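# Restand the fallen case lid up on the pallet

## Task

On a pallet near the +y end of the track, five closed cases stand lid up in a grid of two rows with three places each; one place is empty. The sixth case has tumbled onto the floor next to the track, several metres toward -y, lying on its side. Put that case upright in the vacant place with its lid (the taped face, with the side arrows pointing upward) on top. All five other cases must still be standing in their rows when finished. Partial credit if it cannot reach the place: upright lid up on the pallet is better than upright on the floor or table. It may be lifted from the floor but must finish lid up. Release it and move the tools away at the end; anything held in place only by the robot does not count.

## Robot and tools

Robot: two UR20-style arms, left_arm and right_arm, each on its own carriage on one shared track along y at x = 0. left_rail carries left_arm on the +y half (position_m 0.6 to 3 m); right_rail carries right_arm on the -y half (-3 to -0.6 m). Each arm base sits at x = 0, y = its carriage position, z = 0.04 m, facing +x. The names left and right do not refer to image sides. Each arm ends in a vacuum tool with four cups: two on channel a (at y = -104.5 mm in the tool frame) and two on channel b (y = +104.5 mm), at x = -62 and +62 mm; the rim footprint is 227 x 312 mm. The cups point along the cup point's own +z.

Scene frame: fixed to the table, z = 0 at the table top, +z up, +x the direction the arms face, +y to their left, y = 0 at the track middle. The table starts at x = 0.50 and only covers y from -0.90 to 0.90; elsewhere the floor is at z = -0.53. Cameras: cam_high, cam_low, cam_pallet_north (views the -y end of the track), cam_pallet_south (views the +y end), cam_left_wrist, cam_right_wrist, all 896x504. In both pallet cameras +y runs roughly rightward in the image.

Tool execute_actions(actions): a list of actions run in sequence; an empty list just returns state and images. Each action may contain:
- rows: 1 to 15 rows, each applied for one control step of 1/30 s. Every row is a single flat list of 16 numbers in [-1, 1] covering both arms: left dx, dy, dz, rx, ry, rz, left suction_a, suction_b, then right dx, dy, dz, rx, ry, rz, suction_a, suction_b. The first six per arm are an offset (not a pose) from that cup point's measured pose at the action's start, expressed in the cup point's own axes; every row refers back to that same start, not to the previous row. Scale: 1.0 = 0.6 m for dx/dy/dz and 180 degrees for the rotation vector rx, ry, rz. Suction values: above 0.01 means on, 0 means off; they persist, so repeat the current values for an arm you do not want to change.
- steps: 1 to 450 control steps (default 15), at least the number of rows. After the last row the arm keeps heading for the last target, so long moves need extra steps.
- until: a stop condition such as {"left_rail": {"position_status": ["!=", "moving"]}}, or {"all": {"status": "ended"}} / {"any": {"status": "ended"}}. Numeric fields need a comparison (=, !=, <, <=, >, >=). It ends the action but does not halt arms.
- left_rail / right_rail: {"position_m": target in metres (absolute track position)}, {"speed_m_s": 0.01 to 1}, or {"stop": true}. An out-of-range value or unknown key rejects the whole call.

Per step the commanded pose is clipped to 100 mm and 16 degrees from the measured one, so ramp offsets gradually (adding 0.01 per row is about 6 mm per step) to avoid shaking a held case loose. Large moves may finish short; send the remainder in a new action. Rows never move carriages, but a carriage still travelling shifts its arm's tool along with it. To drive: send position_m and wait with until on position_status; let it arrive before placing the tool or ending.

Results: per arm, cup point position (m) and quaternion wxyz in the scene frame (can be slightly off at long reach), velocities, joint positions and velocities (rail first, then six joints), Hand target lines, Wrist force and Wrist torque in the tool's axes (noisy, offset, saturate near 200 N; 'no reading' is fine), suction_measured_a/b (0 unsealed, about 0.83+ airtight; cardboard leaks so readings are lower; settles in about 1.3 s) and part_present_a/b (on above 0.09, off below 0.07). Carriages report position_m, position_status (moving, done, contact_stop, time_out, stopped, stopped_with_arm, stopped_for_other_arm) and position_answer (taken/not_taken). 'pose unreachable' means the clearance check altered or blocked that arm's command. On stopped_with_arm send followable rows then resend; on stopped_for_other_arm move the arms apart, wait ~30 steps, resend.

Gripping: press a channel's two cups fully onto a flat, smooth face, away from edges and tape gaps, then turn it on. Cups compress up to ~21 mm. Pull per cup is ~381 N at reading 0.7. Releasing: lower until just touching, then in one action switch both channels off and back the tool straight away. A cup sealed on the table pins the tool; switch it off. For handover between arms, set down, switch off the giver first, lift it clear, then switch on the receiver.

Hazards: torque reaching joint limits (elbow 389, wrists 96.3, shoulders 664 N m) or 400 N external force stops that arm 10 s. Never let the arms, tools, cameras or held cases collide or press on each other. Avoid drops, slams, knocking the five standing cases, or pushing anything out of the work area. Loose objects may occasionally be nudged by outside disturbances.

zoom_image(camera, region [x0, y0, x1, y1] in pixels, at most 504x504) gives a closer view of the latest image. read_manual(section="licences") returns licence texts only. finished_scene(scene) ends the scene once the case rests lid up and the tools are released and clear.

Each tool is called after "Call:" by a JSON object that holds its "fn" and its "kwargs".

## Session

Call:
{"fn": "execute_actions", "kwargs": {"actions": []}}

Scene clock: 0.00 s.
left_arm: end_effector_position=(+0.8493, +0.6625, +0.4396) suction_measured_a=0.01 part_present_a=0 suction_measured_b=0.01 part_present_b=0 end_effector_quat_wxyz=(-0.001, +0.001, +1.000, -0.001) end_effector_velocity=(-0.000, +0.000, +0.000) end_effector_angular_velocity=(-0.000, -0.000, +0.000) | right_arm: end_effector_position=(+0.8498, -1.2656, +0.4400) suction_measured_a=0.00 part_present_a=0 suction_measured_b=0.00 part_present_b=0 end_effector_quat_wxyz=(+0.000, -0.001, +1.000, +0.000) end_effector_velocity=(-0.000, +0.000, +0.000) end_effector_angular_velocity=(-0.000, -0.000, +0.000)
Joint positions: left_arm=[ 0.664 -0.24  -1.498  2.092 -2.164 -1.572  1.333] | right_arm=[-1.266 -0.238 -1.498  2.092 -2.165 -1.57   1.332]
Joint velocities: left_arm=[ 0.  0. -0.  0. -0.  0.  0.] | right_arm=[ 0.  0. -0.  0. -0. -0. -0.]
Wrist force (N, on the end effector, along its own x y z axes, offset not removed): no reading
Wrist torque (N m, same axes, about the end effector's origin, offset not removed): no reading
Hand target (left_arm): +0.849, +0.663, +0.440; -0.001, +0.001, +1.000, -0.001
Hand target (right_arm): +0.850, -1.266, +0.440; +0.000, -0.001, +1.000, +0.000
left_rail: position_m=0.664 position_m_goal=0.664 speed_m_s=1.00 position_status=done position_answer=taken refusals=0
right_rail: position_m=-1.266 position_m_goal=-1.266 speed_m_s=1.00 position_status=done position_answer=taken refusals=0

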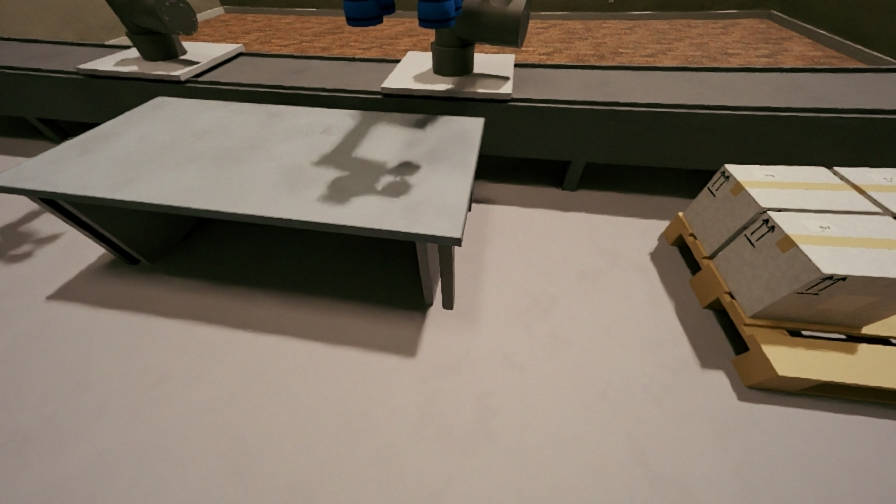

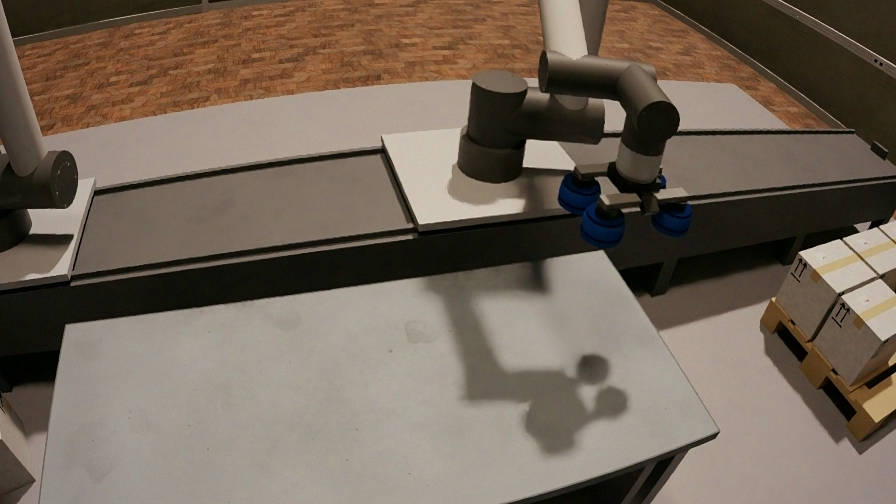

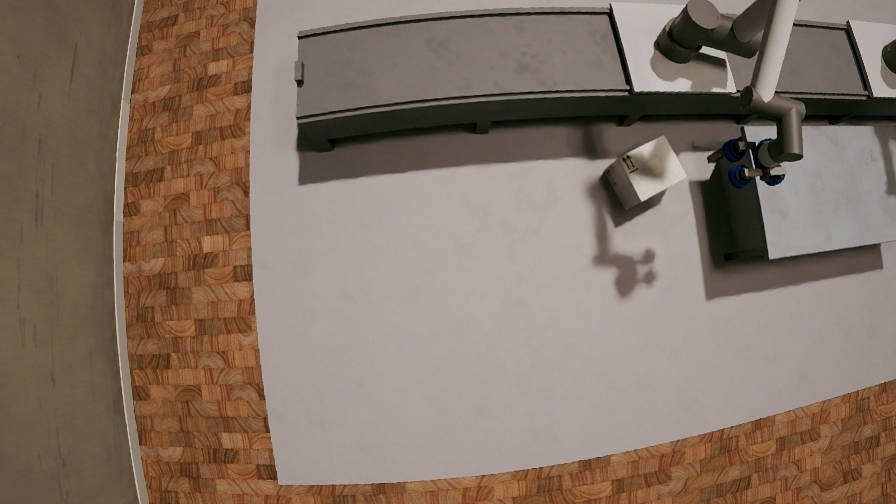

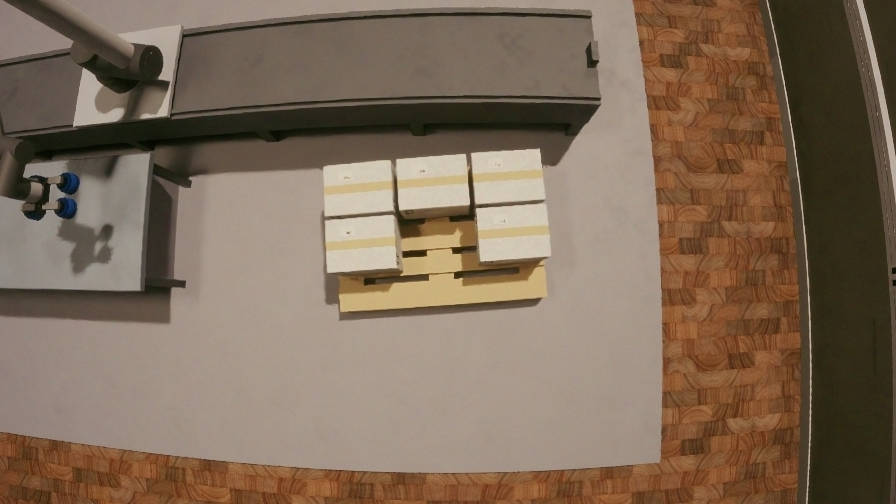

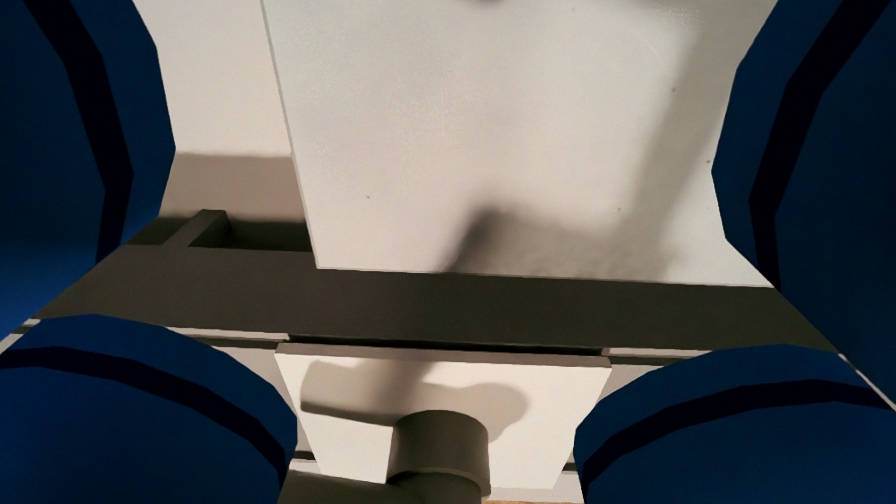

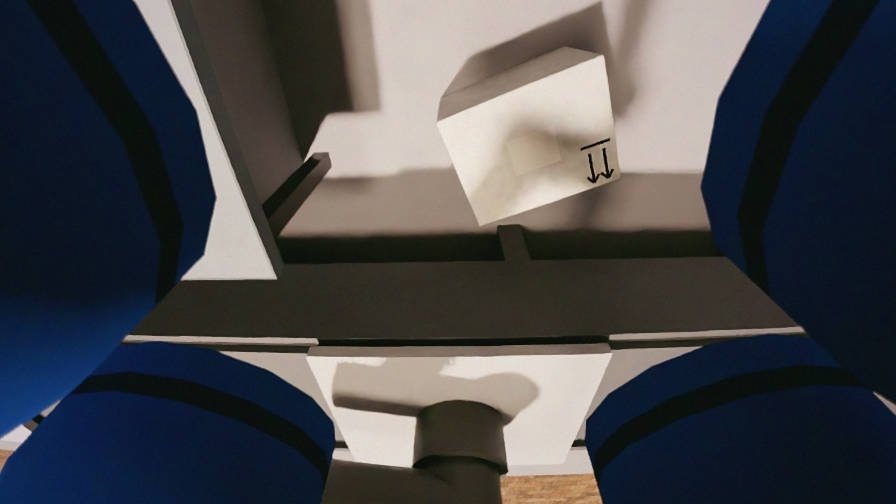

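Call:
{"fn": "zoom_image", "kwargs": {"camera": "cam_right_wrist", "region": [400, 0, 680, 260]}}

Call:
{"fn": "zoom_image", "kwargs": {"camera": "cam_pallet_north", "region": [560, 100, 760, 250]}}

Call:
{"fn": "zoom_image", "kwargs": {"camera": "cam_pallet_south", "region": [310, 130, 570, 330]}}

Region (400, 0, 680, 260) of cam_right_wrist's 896x504 image, scaled by 1.800, with more detail than that image has; it fills the top 468 rows of this view, and the rest is white.

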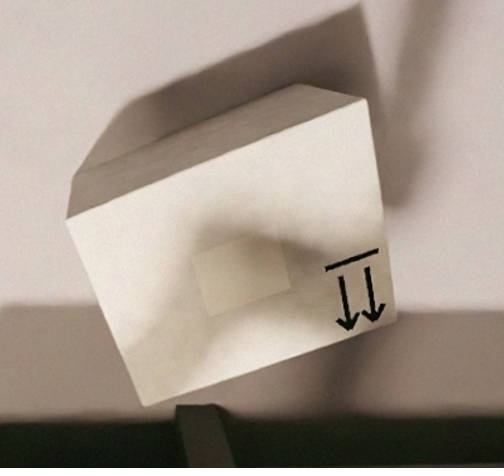

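Region (560, 100, 760, 250) of cam_pallet_north's 896x504 image, scaled by 2.520, with more detail than that image has; it fills the top 378 rows of this view, and the rest is white.

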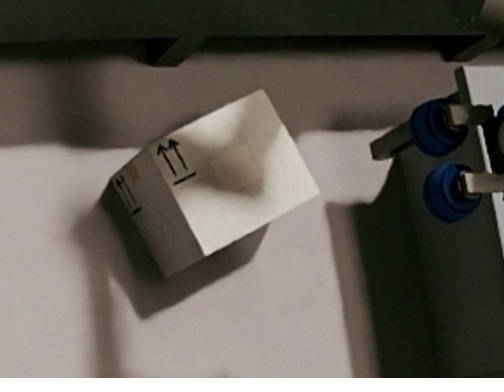

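Region (310, 130, 570, 330) of cam_pallet_south's 896x504 image, scaled by 1.938, with more detail than that image has; it fills the top 388 rows of this view, and the rest is white.

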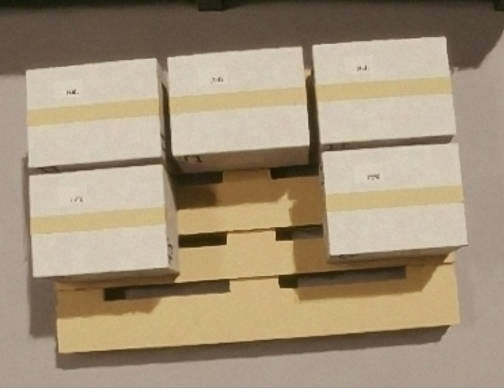

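Call:
{"fn": "execute_actions", "kwargs": {"actions": [{"left_rail":{"position_m":2.4},"rows":[
[-0.01,0,0,0,0,0,0,0, 0.006,-0.006,0.013,0,0,-0.002,0,0],
[-0.03,0,0,0,0,0,0,0, 0.018,-0.018,0.039,0,0,-0.007,0,0],
[-0.06,0,0,0,0,0,0,0, 0.036,-0.037,0.078,0,0,-0.014,0,0],
[-0.10,0,0,0,0,0,0,0, 0.06,-0.061,0.13,0,0,-0.024,0,0],
[-0.15,0,0,0,0,0,0,0, 0.09,-0.092,0.195,0,0,-0.036,0,0],
[-0.2,0,0,0,0,0,0,0, 0.12,-0.122,0.26,0,0,-0.048,0,0],
[-0.25,0,0,0,0,0,0,0, 0.15,-0.153,0.325,0,0,-0.06,0,0],
[-0.3,0,0,0,0,0,0,0, 0.18,-0.183,0.39,0,0,-0.072,0,0],
[-0.4,0,0,0,0,0,0,0, 0.24,-0.244,0.52,0,0,-0.096,0,0],
[-0.5,0,0,0,0,0,0,0, 0.30,-0.305,0.65,0,0,-0.1206,0,0]
],"steps":90,"until":{"left_rail":{"position_status":["!=","moving"]}}}]}}

Scene clock: 7.70 s.
left_arm: end_effector_position=(+1.1494, +2.3979, +0.4397) suction_measured_a=0.01 part_present_a=0 suction_measured_b=0.01 part_present_b=0 end_effector_quat_wxyz=(-0.001, +0.001, +1.000, -0.001) end_effector_velocity=(+0.000, -0.002, -0.000) end_effector_angular_velocity=(-0.000, +0.000, -0.002) | right_arm: end_effector_position=(+0.6700, -1.4487, +0.0502) suction_measured_a=0.00 part_present_a=0 suction_measured_b=0.00 part_present_b=0 end_effector_quat_wxyz=(+0.000, -0.189, +0.982, +0.000) end_effector_velocity=(-0.000, -0.000, -0.000) end_effector_angular_velocity=(+0.000, +0.000, -0.000)
Joint positions: left_arm=[ 2.4   -0.177 -1.177  1.669 -2.062 -1.572  1.396] | right_arm=[-1.266 -0.559 -1.126  2.511 -2.956 -1.57   0.631]
Joint velocities: left_arm=[ 0.    -0.002  0.    -0.    -0.    -0.    -0.   ] | right_arm=[ 0. -0.  0.  0. -0.  0. -0.]
Wrist force (N, on the end effector, along its own x y z axes, offset not removed): left_arm=[4.0 -3.7 5.0] | right_arm=[2.4 -0.6 0.5]
Wrist torque (N m, same axes, about the end effector's origin, offset not removed): left_arm=[-0.21 -0.95 0.52] | right_arm=[0.11 -0.74 0.25]
Hand target (left_arm): +1.149, +2.398, +0.440; -0.001, +0.001, +1.000, -0.001
Hand target (right_arm): +0.670, -1.449, +0.050; +0.000, -0.189, +0.982, +0.000
Off the commanded pose (left_arm): 0.001 m, 0 deg.
Off the commanded pose (right_arm): 0.000 m, 0 deg.
left_rail: position_m=2.400 position_m_goal=2.400 speed_m_s=1.00 position_status=done position_answer=taken refusals=0
right_rail: position_m=-1.266 position_m_goal=-1.266 speed_m_s=1.00 position_status=done position_answer=taken refusals=0

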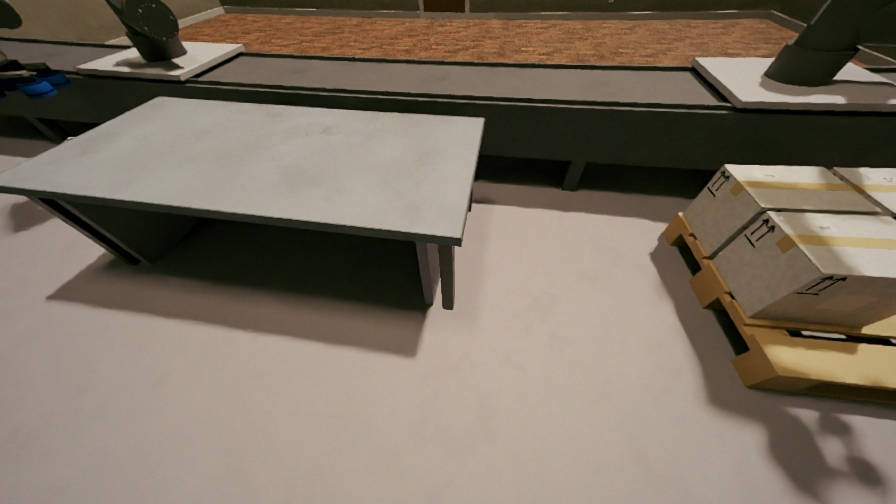

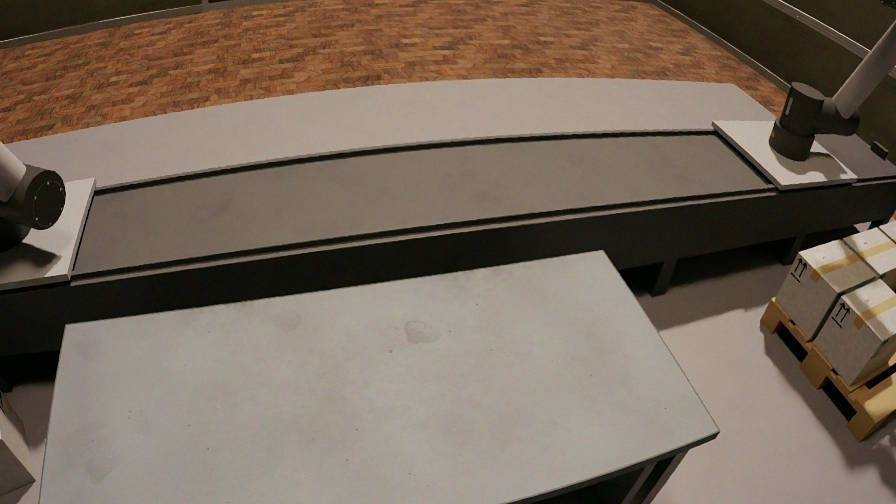

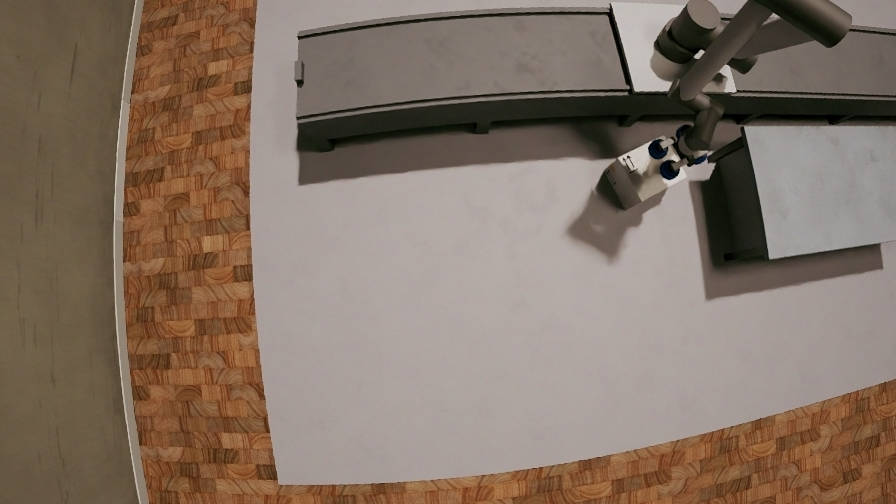

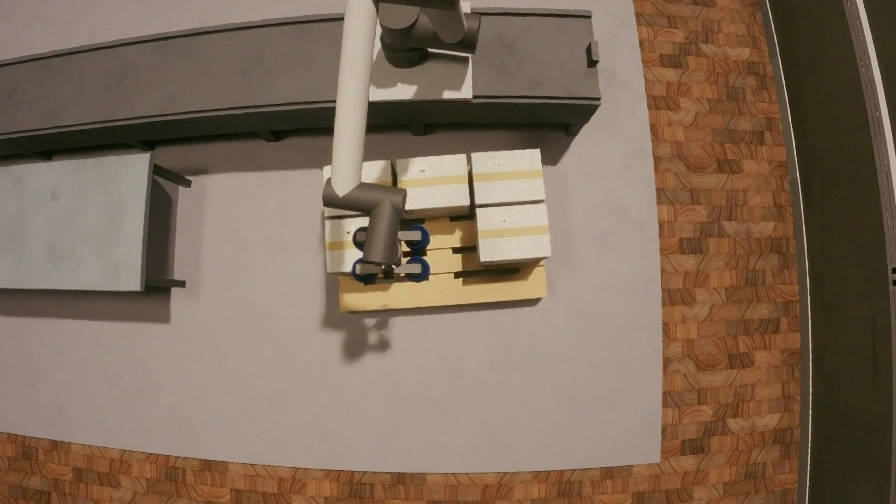

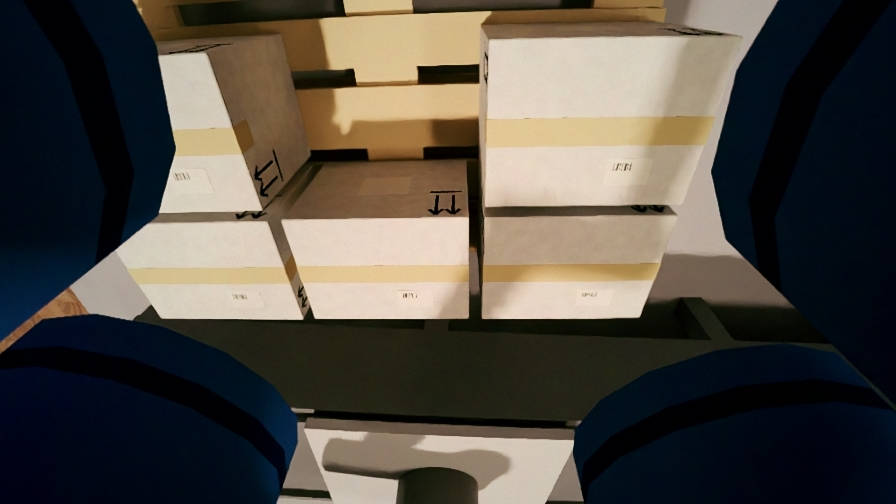

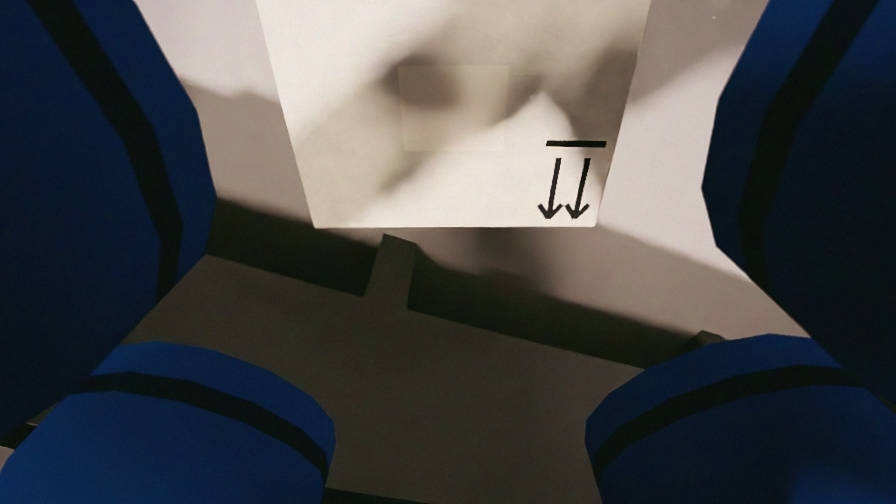

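Call:
{"fn": "execute_actions", "kwargs": {"actions": [{"rows":[
[0.005,0.005,0.006,0,0,0,0,0, 0,0,0.009,0,0,0,0,0],
[0.014,0.016,0.019,0,0,-0.001,0,0, 0,0,0.026,0,0,0,0,0],
[0.028,0.031,0.038,0,0,-0.003,0,0, 0,0,0.052,0,0,0,0,0],
[0.046,0.052,0.063,0,0,-0.004,0,0, 0,0,0.087,0,0,0,0,0],
[0.069,0.078,0.095,0,0,-0.007,0,0, 0,0,0.13,0,0,0,0,0],
[0.092,0.104,0.127,0,0,-0.009,0,0, 0,0,0.17,0,0,0,0,0],
[0.115,0.13,0.158,0,0,-0.011,0,0, 0,0,0.215,0,0,0,0,0],
[0.138,0.156,0.19,0,0,-0.013,0,0, 0,0,0.26,0,0,0,0,0],
[0.161,0.182,0.222,0,0,-0.015,0,0, 0,0,0.30,0,0,0,0,0],
[0.184,0.208,0.254,0,0,-0.018,0,0, 0,0,0.335,0,0,0,0,0],
[0.202,0.229,0.279,0,0,-0.02,0,0, 0,0,0.365,0,0,0,0,0],
[0.216,0.244,0.298,0,0,-0.021,0,0, 0,0,0.385,0,0,0,0,0],
[0.23,0.26,0.317,0,0,-0.022,0,0, 0,0,0.40,0,0,0,0,0]
],"steps":30}]}}

Scene clock: 10.07 s.
left_arm: end_effector_position=(+1.0128, +2.5525, +0.2515) suction_measured_a=0.01 part_present_a=0 suction_measured_b=0.01 part_present_b=0 end_effector_quat_wxyz=(-0.001, -0.033, +0.999, -0.001) end_effector_velocity=(-0.009, +0.012, -0.015) end_effector_angular_velocity=(-0.001, -0.006, +0.001) | right_arm: end_effector_position=(+0.6695, -1.4485, -0.1871) suction_measured_a=0.00 part_present_a=0 suction_measured_b=0.00 part_present_b=0 end_effector_quat_wxyz=(-0.000, -0.189, +0.982, +0.000) end_effector_velocity=(+0.005, -0.002, -0.019) end_effector_angular_velocity=(-0.004, -0.008, -0.000)
Joint positions: left_arm=[ 2.4   -0.048 -1.162  1.971 -2.378 -1.572  1.457] | right_arm=[-1.266 -0.56  -0.667  2.476 -3.38  -1.57   0.631]
Joint velocities: left_arm=[ 0.     0.012  0.007  0.02  -0.033 -0.001  0.01 ] | right_arm=[ 0.     0.001  0.037 -0.013 -0.033  0.001  0.001]
Wrist force (N, on the end effector, along its own x y z axes, offset not removed): left_arm=[2.2 -0.2 6.1] | right_arm=[2.9 -0.3 -0.1]
Wrist torque (N m, same axes, about the end effector's origin, offset not removed): left_arm=[0.23 -0.76 0.66] | right_arm=[0.24 -0.74 0.39]
Hand target (left_arm): +1.012, +2.554, +0.250; -0.001, -0.033, +0.999, -0.001
Hand target (right_arm): +0.670, -1.449, -0.190; +0.000, -0.189, +0.982, +0.000
Off the commanded pose (left_arm): 0.003 m, 0 deg.
Off the commanded pose (right_arm): 0.003 m, 0 deg.
left_rail: position_m=2.400 position_m_goal=2.400 speed_m_s=1.00 position_status=done position_answer=taken refusals=0
right_rail: position_m=-1.266 position_m_goal=-1.266 speed_m_s=1.00 position_status=done position_answer=taken refusals=0

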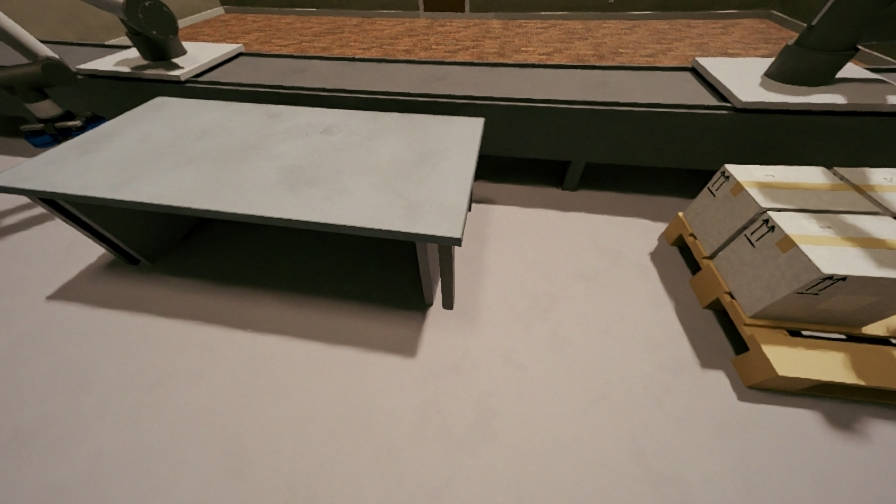

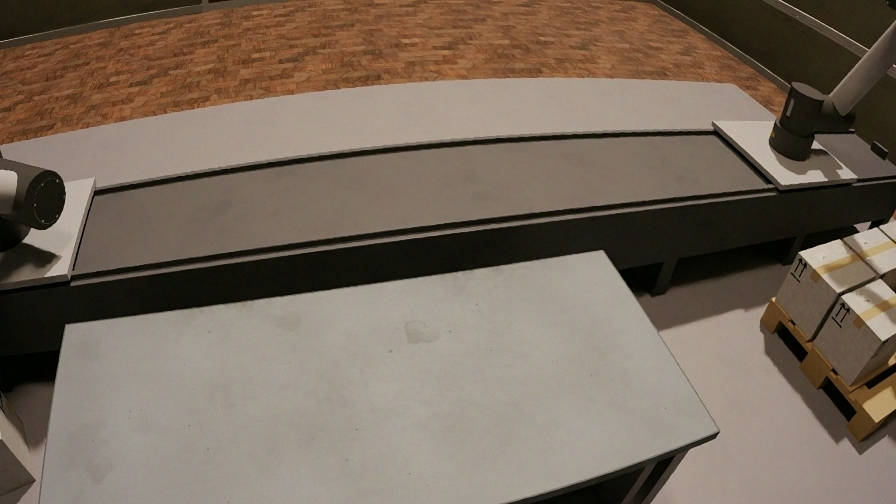

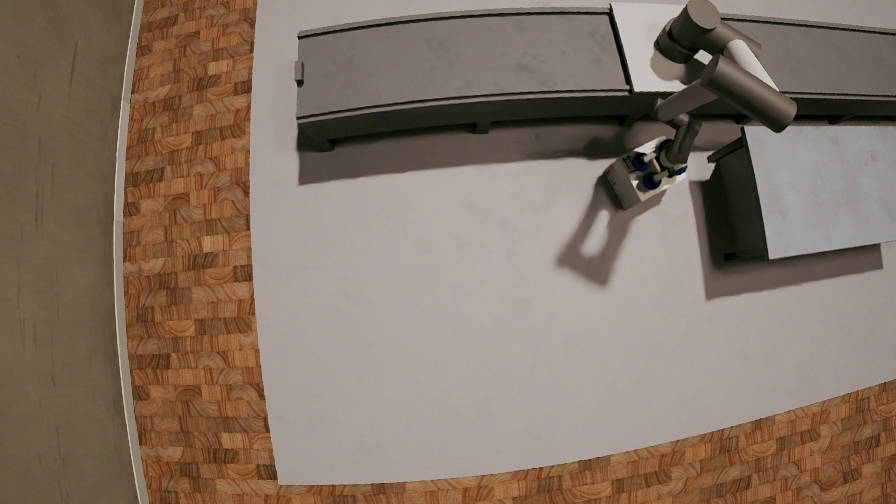

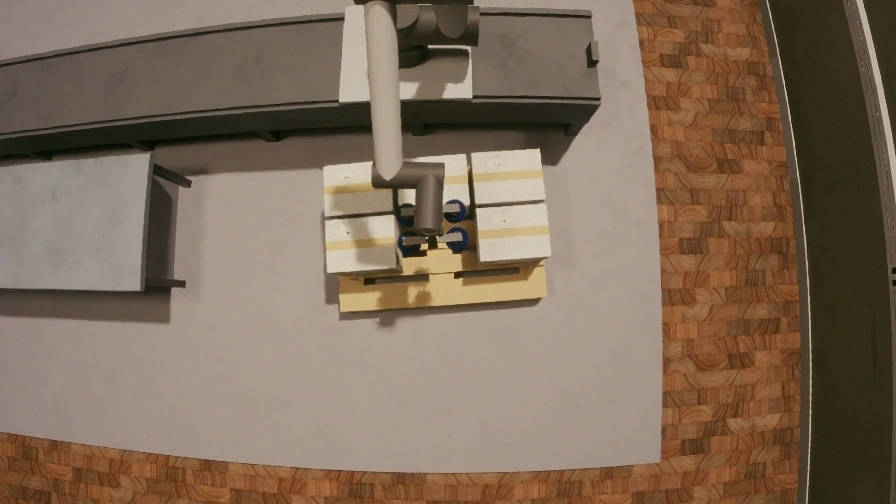

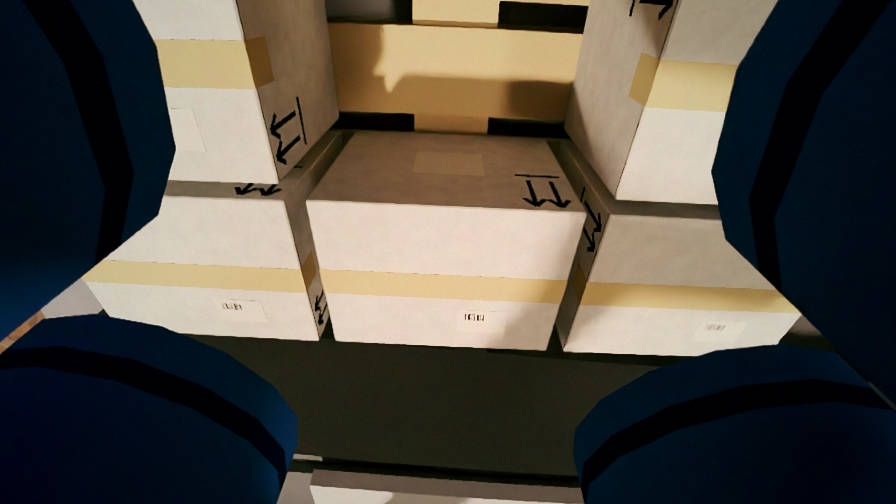

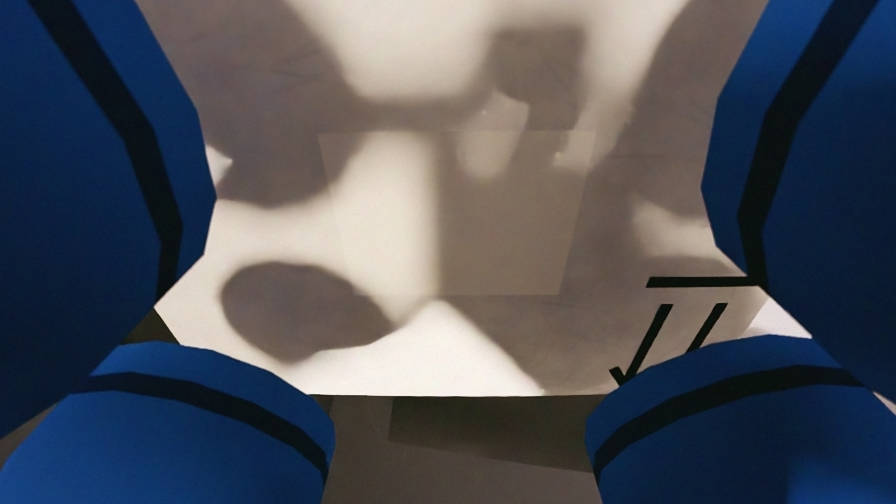

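Call:
{"fn": "execute_actions", "kwargs": {"actions": [{"left_rail":{"position_m":1.2},"rows":[
[0,0,-0.01,0,0,0,0,0, 0.004,0,0.006,0,0,0,0,0],
[0,0,-0.03,0,0,0,0,0, 0.01,0,0.014,0,0,0,0,0],
[0,0,-0.06,0,0,0,0,0, 0.016,0,0.024,0,0,0,0,0],
[0,0,-0.10,0,0,0.002,0,0, 0.021,0,0.035,0,0,0,0,0],
[0,0,-0.15,0,0,0.004,0,0, 0.025,0,0.046,0,0,0,0,0],
[0,0,-0.20,0,0,0.006,0,0, 0.025,0,0.057,0,0,0,0,0],
[0,0,-0.26,0,0,0.008,0,0, 0.025,0,0.068,0,0,0,0,0],
[0,0,-0.32,0,0,0.010,0,0, 0.025,0,0.078,0,0,0,0,0],
[0,0,-0.38,0,0,0.012,0,0, 0.025,0,0.087,0,0,0,1,1],
[0,0,-0.44,0,0,0.014,0,0, 0.025,0,0.095,0,0,0,1,1],
[0,0,-0.49,0,0,0.016,0,0, 0.025,0,0.102,0,0,0,1,1],
[0,0,-0.54,0,0,0.018,0,0, 0.025,0,0.108,0,0,0,1,1],
[0,0,-0.58,0,0,0.020,0,0, 0.025,0,0.113,0,0,0,1,1],
[0,0,-0.62,0,0,0.021,0,0, 0.025,0,0.117,0,0,0,1,1],
[0,0,-0.64,0,0,0.022,0,0, 0.025,0,0.12,0,0,0,1,1]
],"steps":35}]}}

Scene clock: 12.17 s.
left_arm: end_effector_position=(+1.0129, +1.6641, +0.6321) suction_measured_a=0.01 part_present_a=0 suction_measured_b=0.01 part_present_b=0 end_effector_quat_wxyz=(-0.000, +0.001, +1.000, -0.001) end_effector_velocity=(+0.002, -1.000, +0.025) end_effector_angular_velocity=(-0.000, +0.010, -0.001) | right_arm: end_effector_position=(+0.6555, -1.4541, -0.2589) suction_measured_a=0.94 part_present_a=1 suction_measured_b=0.94 part_present_b=1 end_effector_quat_wxyz=(-0.000, -0.189, +0.982, +0.000) end_effector_velocity=(-0.000, +0.000, -0.001) end_effector_angular_velocity=(+0.000, -0.000, +0.000)
Joint positions: left_arm=[ 1.512 -0.048 -1.4    1.686 -1.856 -1.572  1.526] | right_arm=[-1.266 -0.578 -0.532  2.454 -3.492 -1.57   0.613]
Joint velocities: left_arm=[-1.    -0.    -0.003 -0.034  0.047 -0.001  0.001] | right_arm=[ 0.    -0.     0.002 -0.001 -0.001  0.    -0.   ]
Wrist force (N, on the end effector, along its own x y z axes, offset not removed): left_arm=[1.4 -1.0 6.1] | right_arm=[3.5 0.2 -32.4]
Wrist torque (N m, same axes, about the end effector's origin, offset not removed): left_arm=[0.20 -0.61 0.52] | right_arm=[2.95 0.25 0.36]
Hand target (left_arm): +1.013, +1.619, +0.635; -0.001, +0.002, +1.000, -0.001
Hand target (right_arm): +0.656, -1.454, -0.259; -0.000, -0.189, +0.982, +0.000
Off the commanded pose (left_arm): 0.004 m, 0 deg.
Off the commanded pose (right_arm): 0.000 m, 0 deg.
left_rail: position_m=1.512 position_m_goal=1.200 speed_m_s=1.00 position_status=moving position_answer=taken refusals=0
right_rail: position_m=-1.266 position_m_goal=-1.266 speed_m_s=1.00 position_status=done position_answer=taken refusals=0

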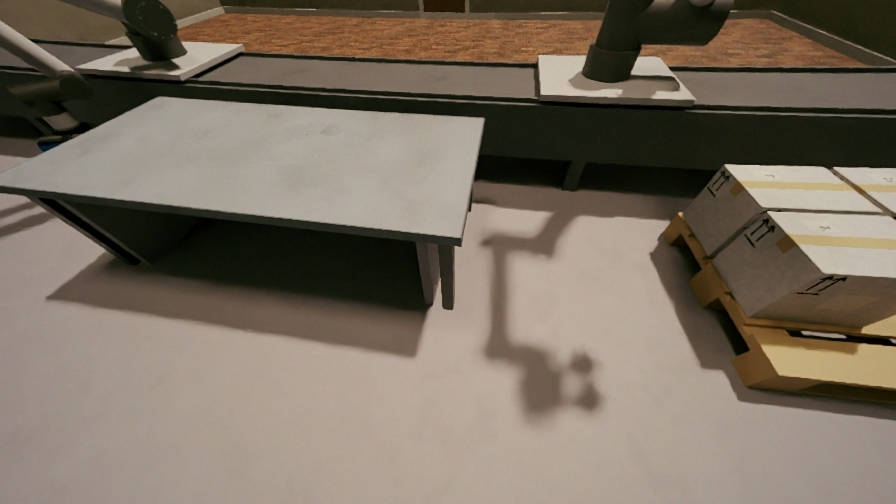

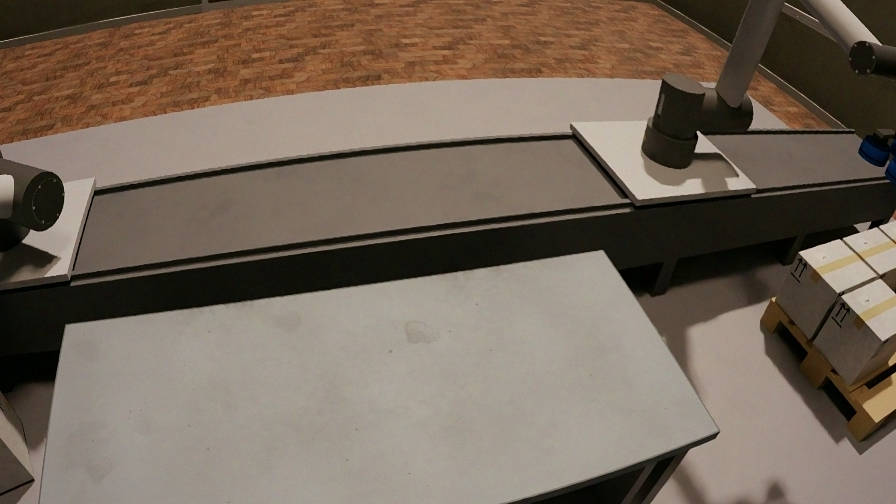

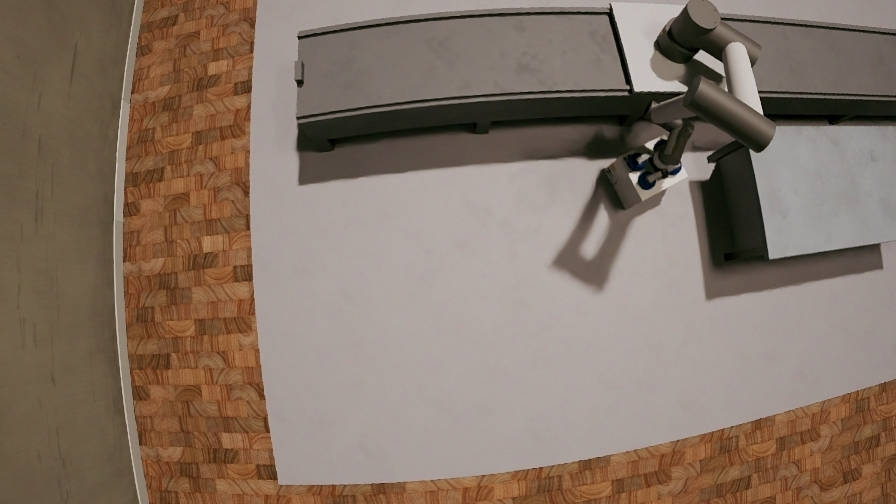

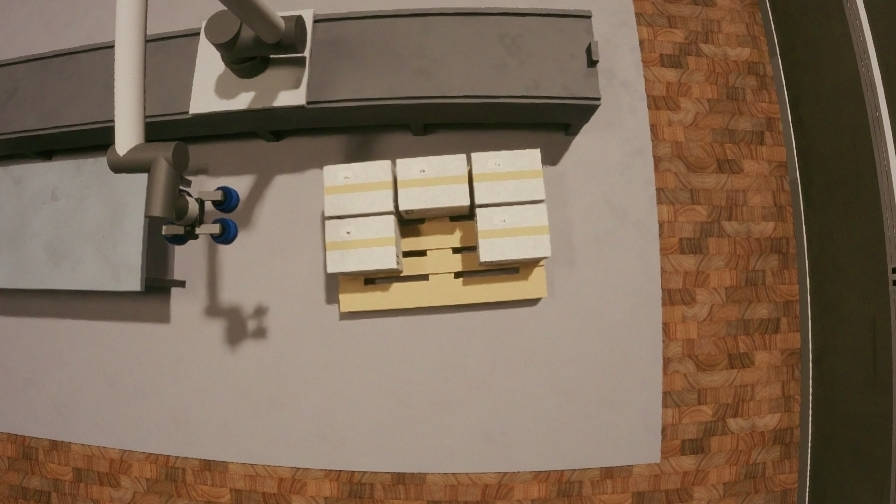

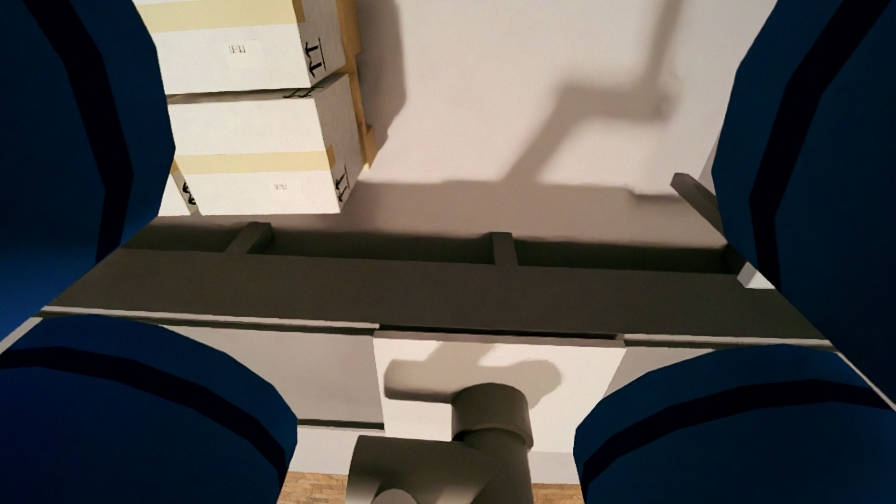

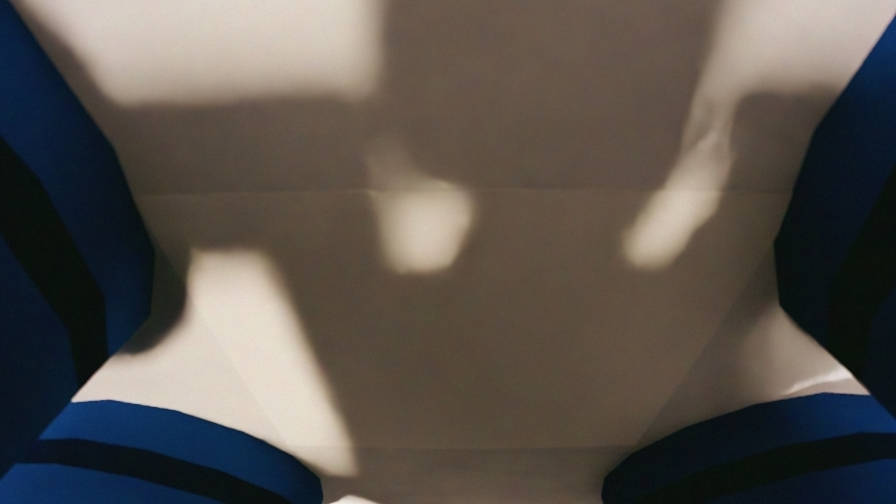

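Call:
{"fn": "execute_actions", "kwargs": {"actions": [{"steps":1},{"rows":[
[0,0,0,0,0,0,0,0, 0,0,-0.008,0,0,0,1,1],
[0,0,0,0,0,0,0,0, 0,0,-0.02,0,0,0,1,1],
[0,0,0,0,0,0,0,0, -0.005,0,-0.04,0,0,0,1,1],
[0,0,0,0,0,0,0,0, -0.015,0,-0.065,0,0,0.003,1,1],
[0,0,0,0,0,0,0,0, -0.03,0,-0.095,0,0,0.007,1,1],
[0,0,0,0,0,0,0,0, -0.045,0,-0.13,0,0,0.012,1,1],
[0,0,0,0,0,0,0,0, -0.065,0,-0.17,0,0,0.018,1,1],
[0,0,0,0,0,0,0,0, -0.09,0,-0.215,0,0,0.026,1,1],
[0,0,0,0,0,0,0,0, -0.12,0,-0.27,0,0,0.036,1,1],
[0,0,0,0,0,0,0,0, -0.15,0,-0.33,0,0,0.048,1,1],
[0,0,0,0,0,0,0,0, -0.19,0,-0.41,0,0,0.06,1,1],
[0,0,0,0,0,0,0,0, -0.24,0,-0.51,0,0,0.075,1,1],
[0,0,0,0,0,0,0,0, -0.30,0,-0.63,0,0,0.09,1,1],
[0,0,0,0,0,0,0,0, -0.38,-0.005,-0.8,0,0,0.105,1,1],
[0,0,0,0,0,0,0,0, -0.472,-0.01,-0.99,0,0,0.1206,1,1]
],"steps":55},{"rows":[
[0,0,0,0,0,0,0,0, 0,0,0,0,0.003,0,1,1],
[0,0,0,0,0,0,0,0, 0,0,0,0,0.008,0,1,1],
[0,0,0,0,0,0,0,0, 0,0,0,0,0.015,0,1,1],
[0,0,0,0,0,0,0,0, 0,0,0,0,0.024,0,1,1],
[0,0,0,0,0,0,0,0, 0,0,0,0,0.035,0,1,1],
[0,0,0,0,0,0,0,0, 0,0,0,0,0.048,0,1,1],
[0,0,0,0,0,0,0,0, 0,0,0,0,0.063,0,1,1],
[0,0,0,0,0,0,0,0, 0,0,0,0,0.08,0,1,1],
[0,0,0,0,0,0,0,0, 0,0,0,0,0.10,0,1,1],
[0,0,0,0,0,0,0,0, 0,0,0,0,0.125,0,1,1],
[0,0,0,0,0,0,0,0, 0,0,0,0,0.155,0,1,1],
[0,0,0,0,0,0,0,0, 0,0,0,0,0.19,0,1,1],
[0,0,0,0,0,0,0,0, 0,0,0,0,0.23,0,1,1],
[0,0,0,0,0,0,0,0, 0,0,0,0,0.28,0,1,1],
[0,0,0,0,0,0,0,0, 0,0,0,0,0.5,0,1,1]
],"steps":55}]}}

Scene clock: 17.63 s.
left_arm: end_effector_position=(+1.0131, +1.3523, +0.6354) suction_measured_a=0.01 part_present_a=0 suction_measured_b=0.01 part_present_b=0 end_effector_quat_wxyz=(-0.001, +0.002, +1.000, -0.001) end_effector_velocity=(-0.000, +0.000, +0.000) end_effector_angular_velocity=(+0.000, -0.000, +0.000) | right_arm: end_effector_position=(+0.9203, -1.3553, +0.3323) suction_measured_a=0.94 part_present_a=1 suction_measured_b=0.94 part_present_b=1 end_effector_quat_wxyz=(+0.704, +0.001, -0.710, +0.000) end_effector_velocity=(-0.003, +0.000, -0.001) end_effector_angular_velocity=(-0.002, +0.061, -0.007)
Joint positions: left_arm=[ 1.2   -0.048 -1.401  1.682 -1.85  -1.572  1.526] | right_arm=[-1.266 -0.24  -0.815  1.413 -0.606 -1.812  1.568]
Joint velocities: left_arm=[ 0.  0. -0.  0. -0.  0. -0.] | right_arm=[ 0.    -0.002  0.02  -0.008  0.052  0.005  0.017]
Wrist force (N, on the end effector, along its own x y z axes, offset not removed): left_arm=[0.6 1.1 6.6] | right_arm=[35.9 -1.8 0.0]
Wrist torque (N m, same axes, about the end effector's origin, offset not removed): left_arm=[0.51 -0.52 0.66] | right_arm=[0.35 3.44 2.69]
Hand target (left_arm): +1.013, +1.352, +0.635; -0.001, +0.002, +1.000, -0.001
Hand target (right_arm): +0.920, -1.355, +0.332; +0.707, +0.000, -0.707, -0.000
Off the commanded pose (left_arm): 0.000 m, 0 deg.
Off the commanded pose (right_arm): 0.000 m, 0 deg.
left_rail: position_m=1.200 position_m_goal=1.200 speed_m_s=1.00 position_status=done position_answer=taken refusals=0
right_rail: position_m=-1.266 position_m_goal=-1.266 speed_m_s=1.00 position_status=done position_answer=taken refusals=0

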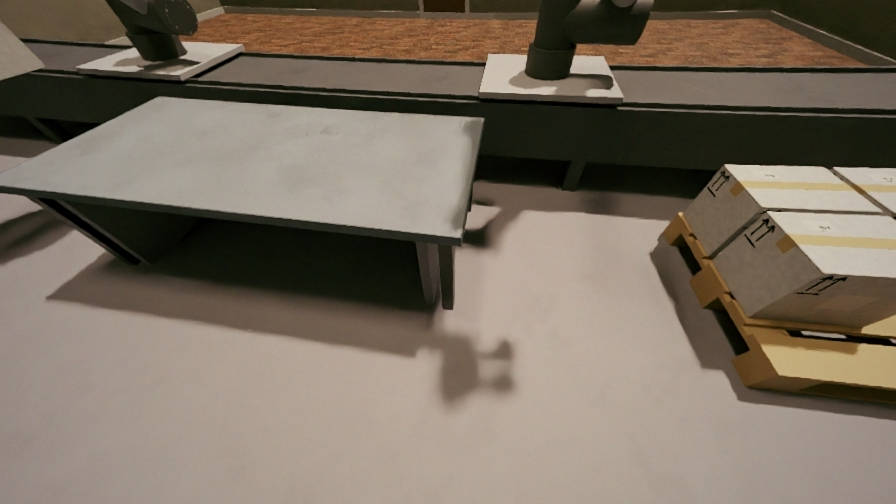

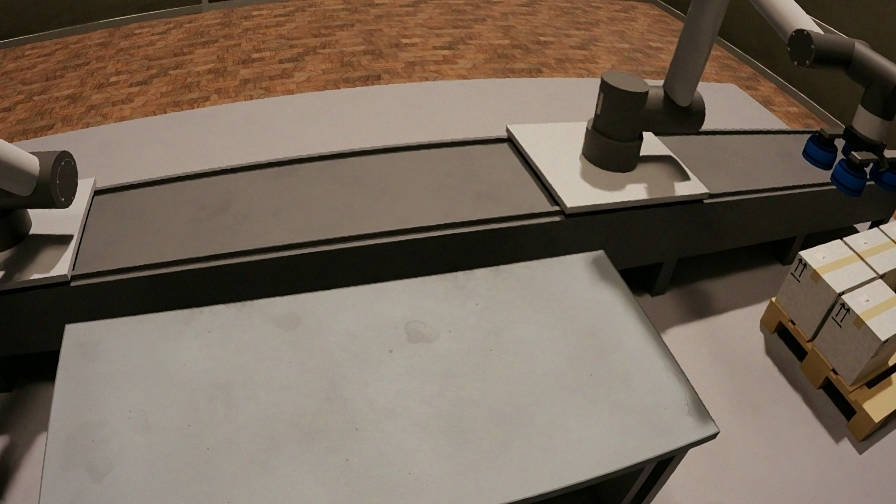

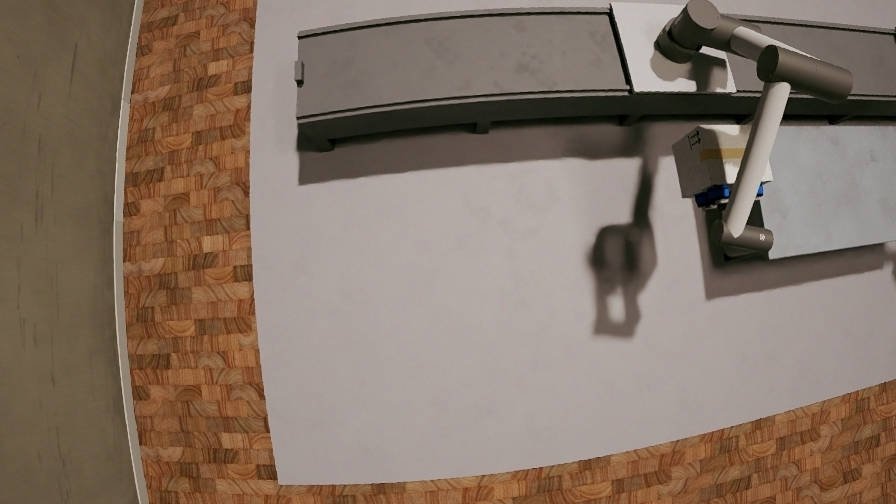

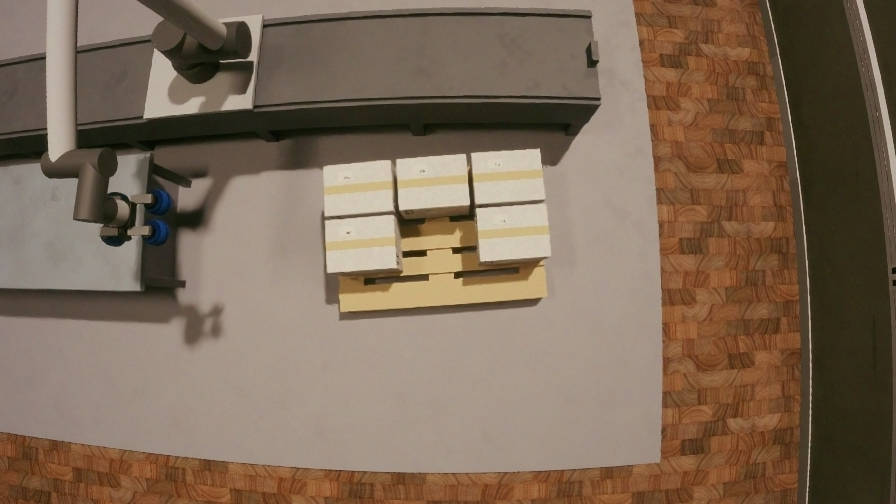

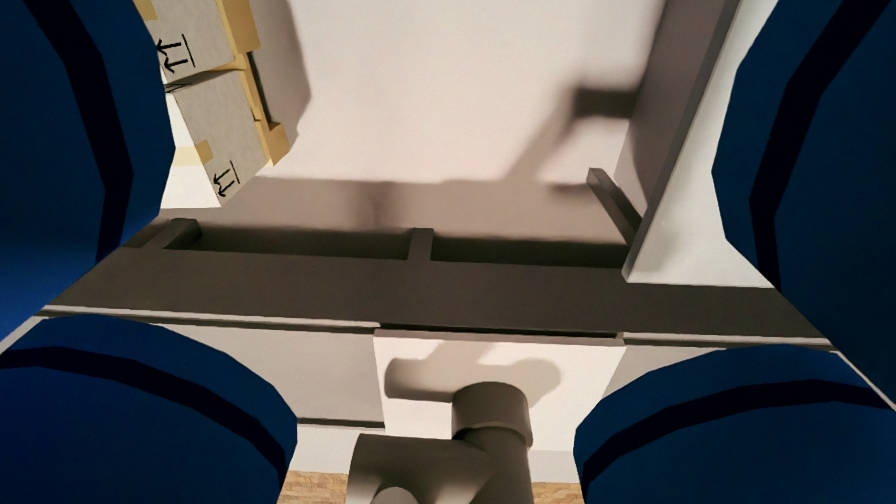

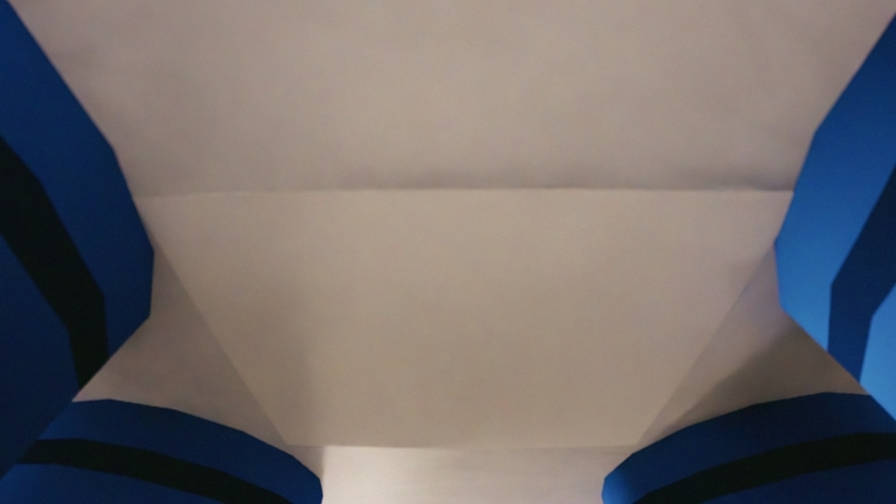

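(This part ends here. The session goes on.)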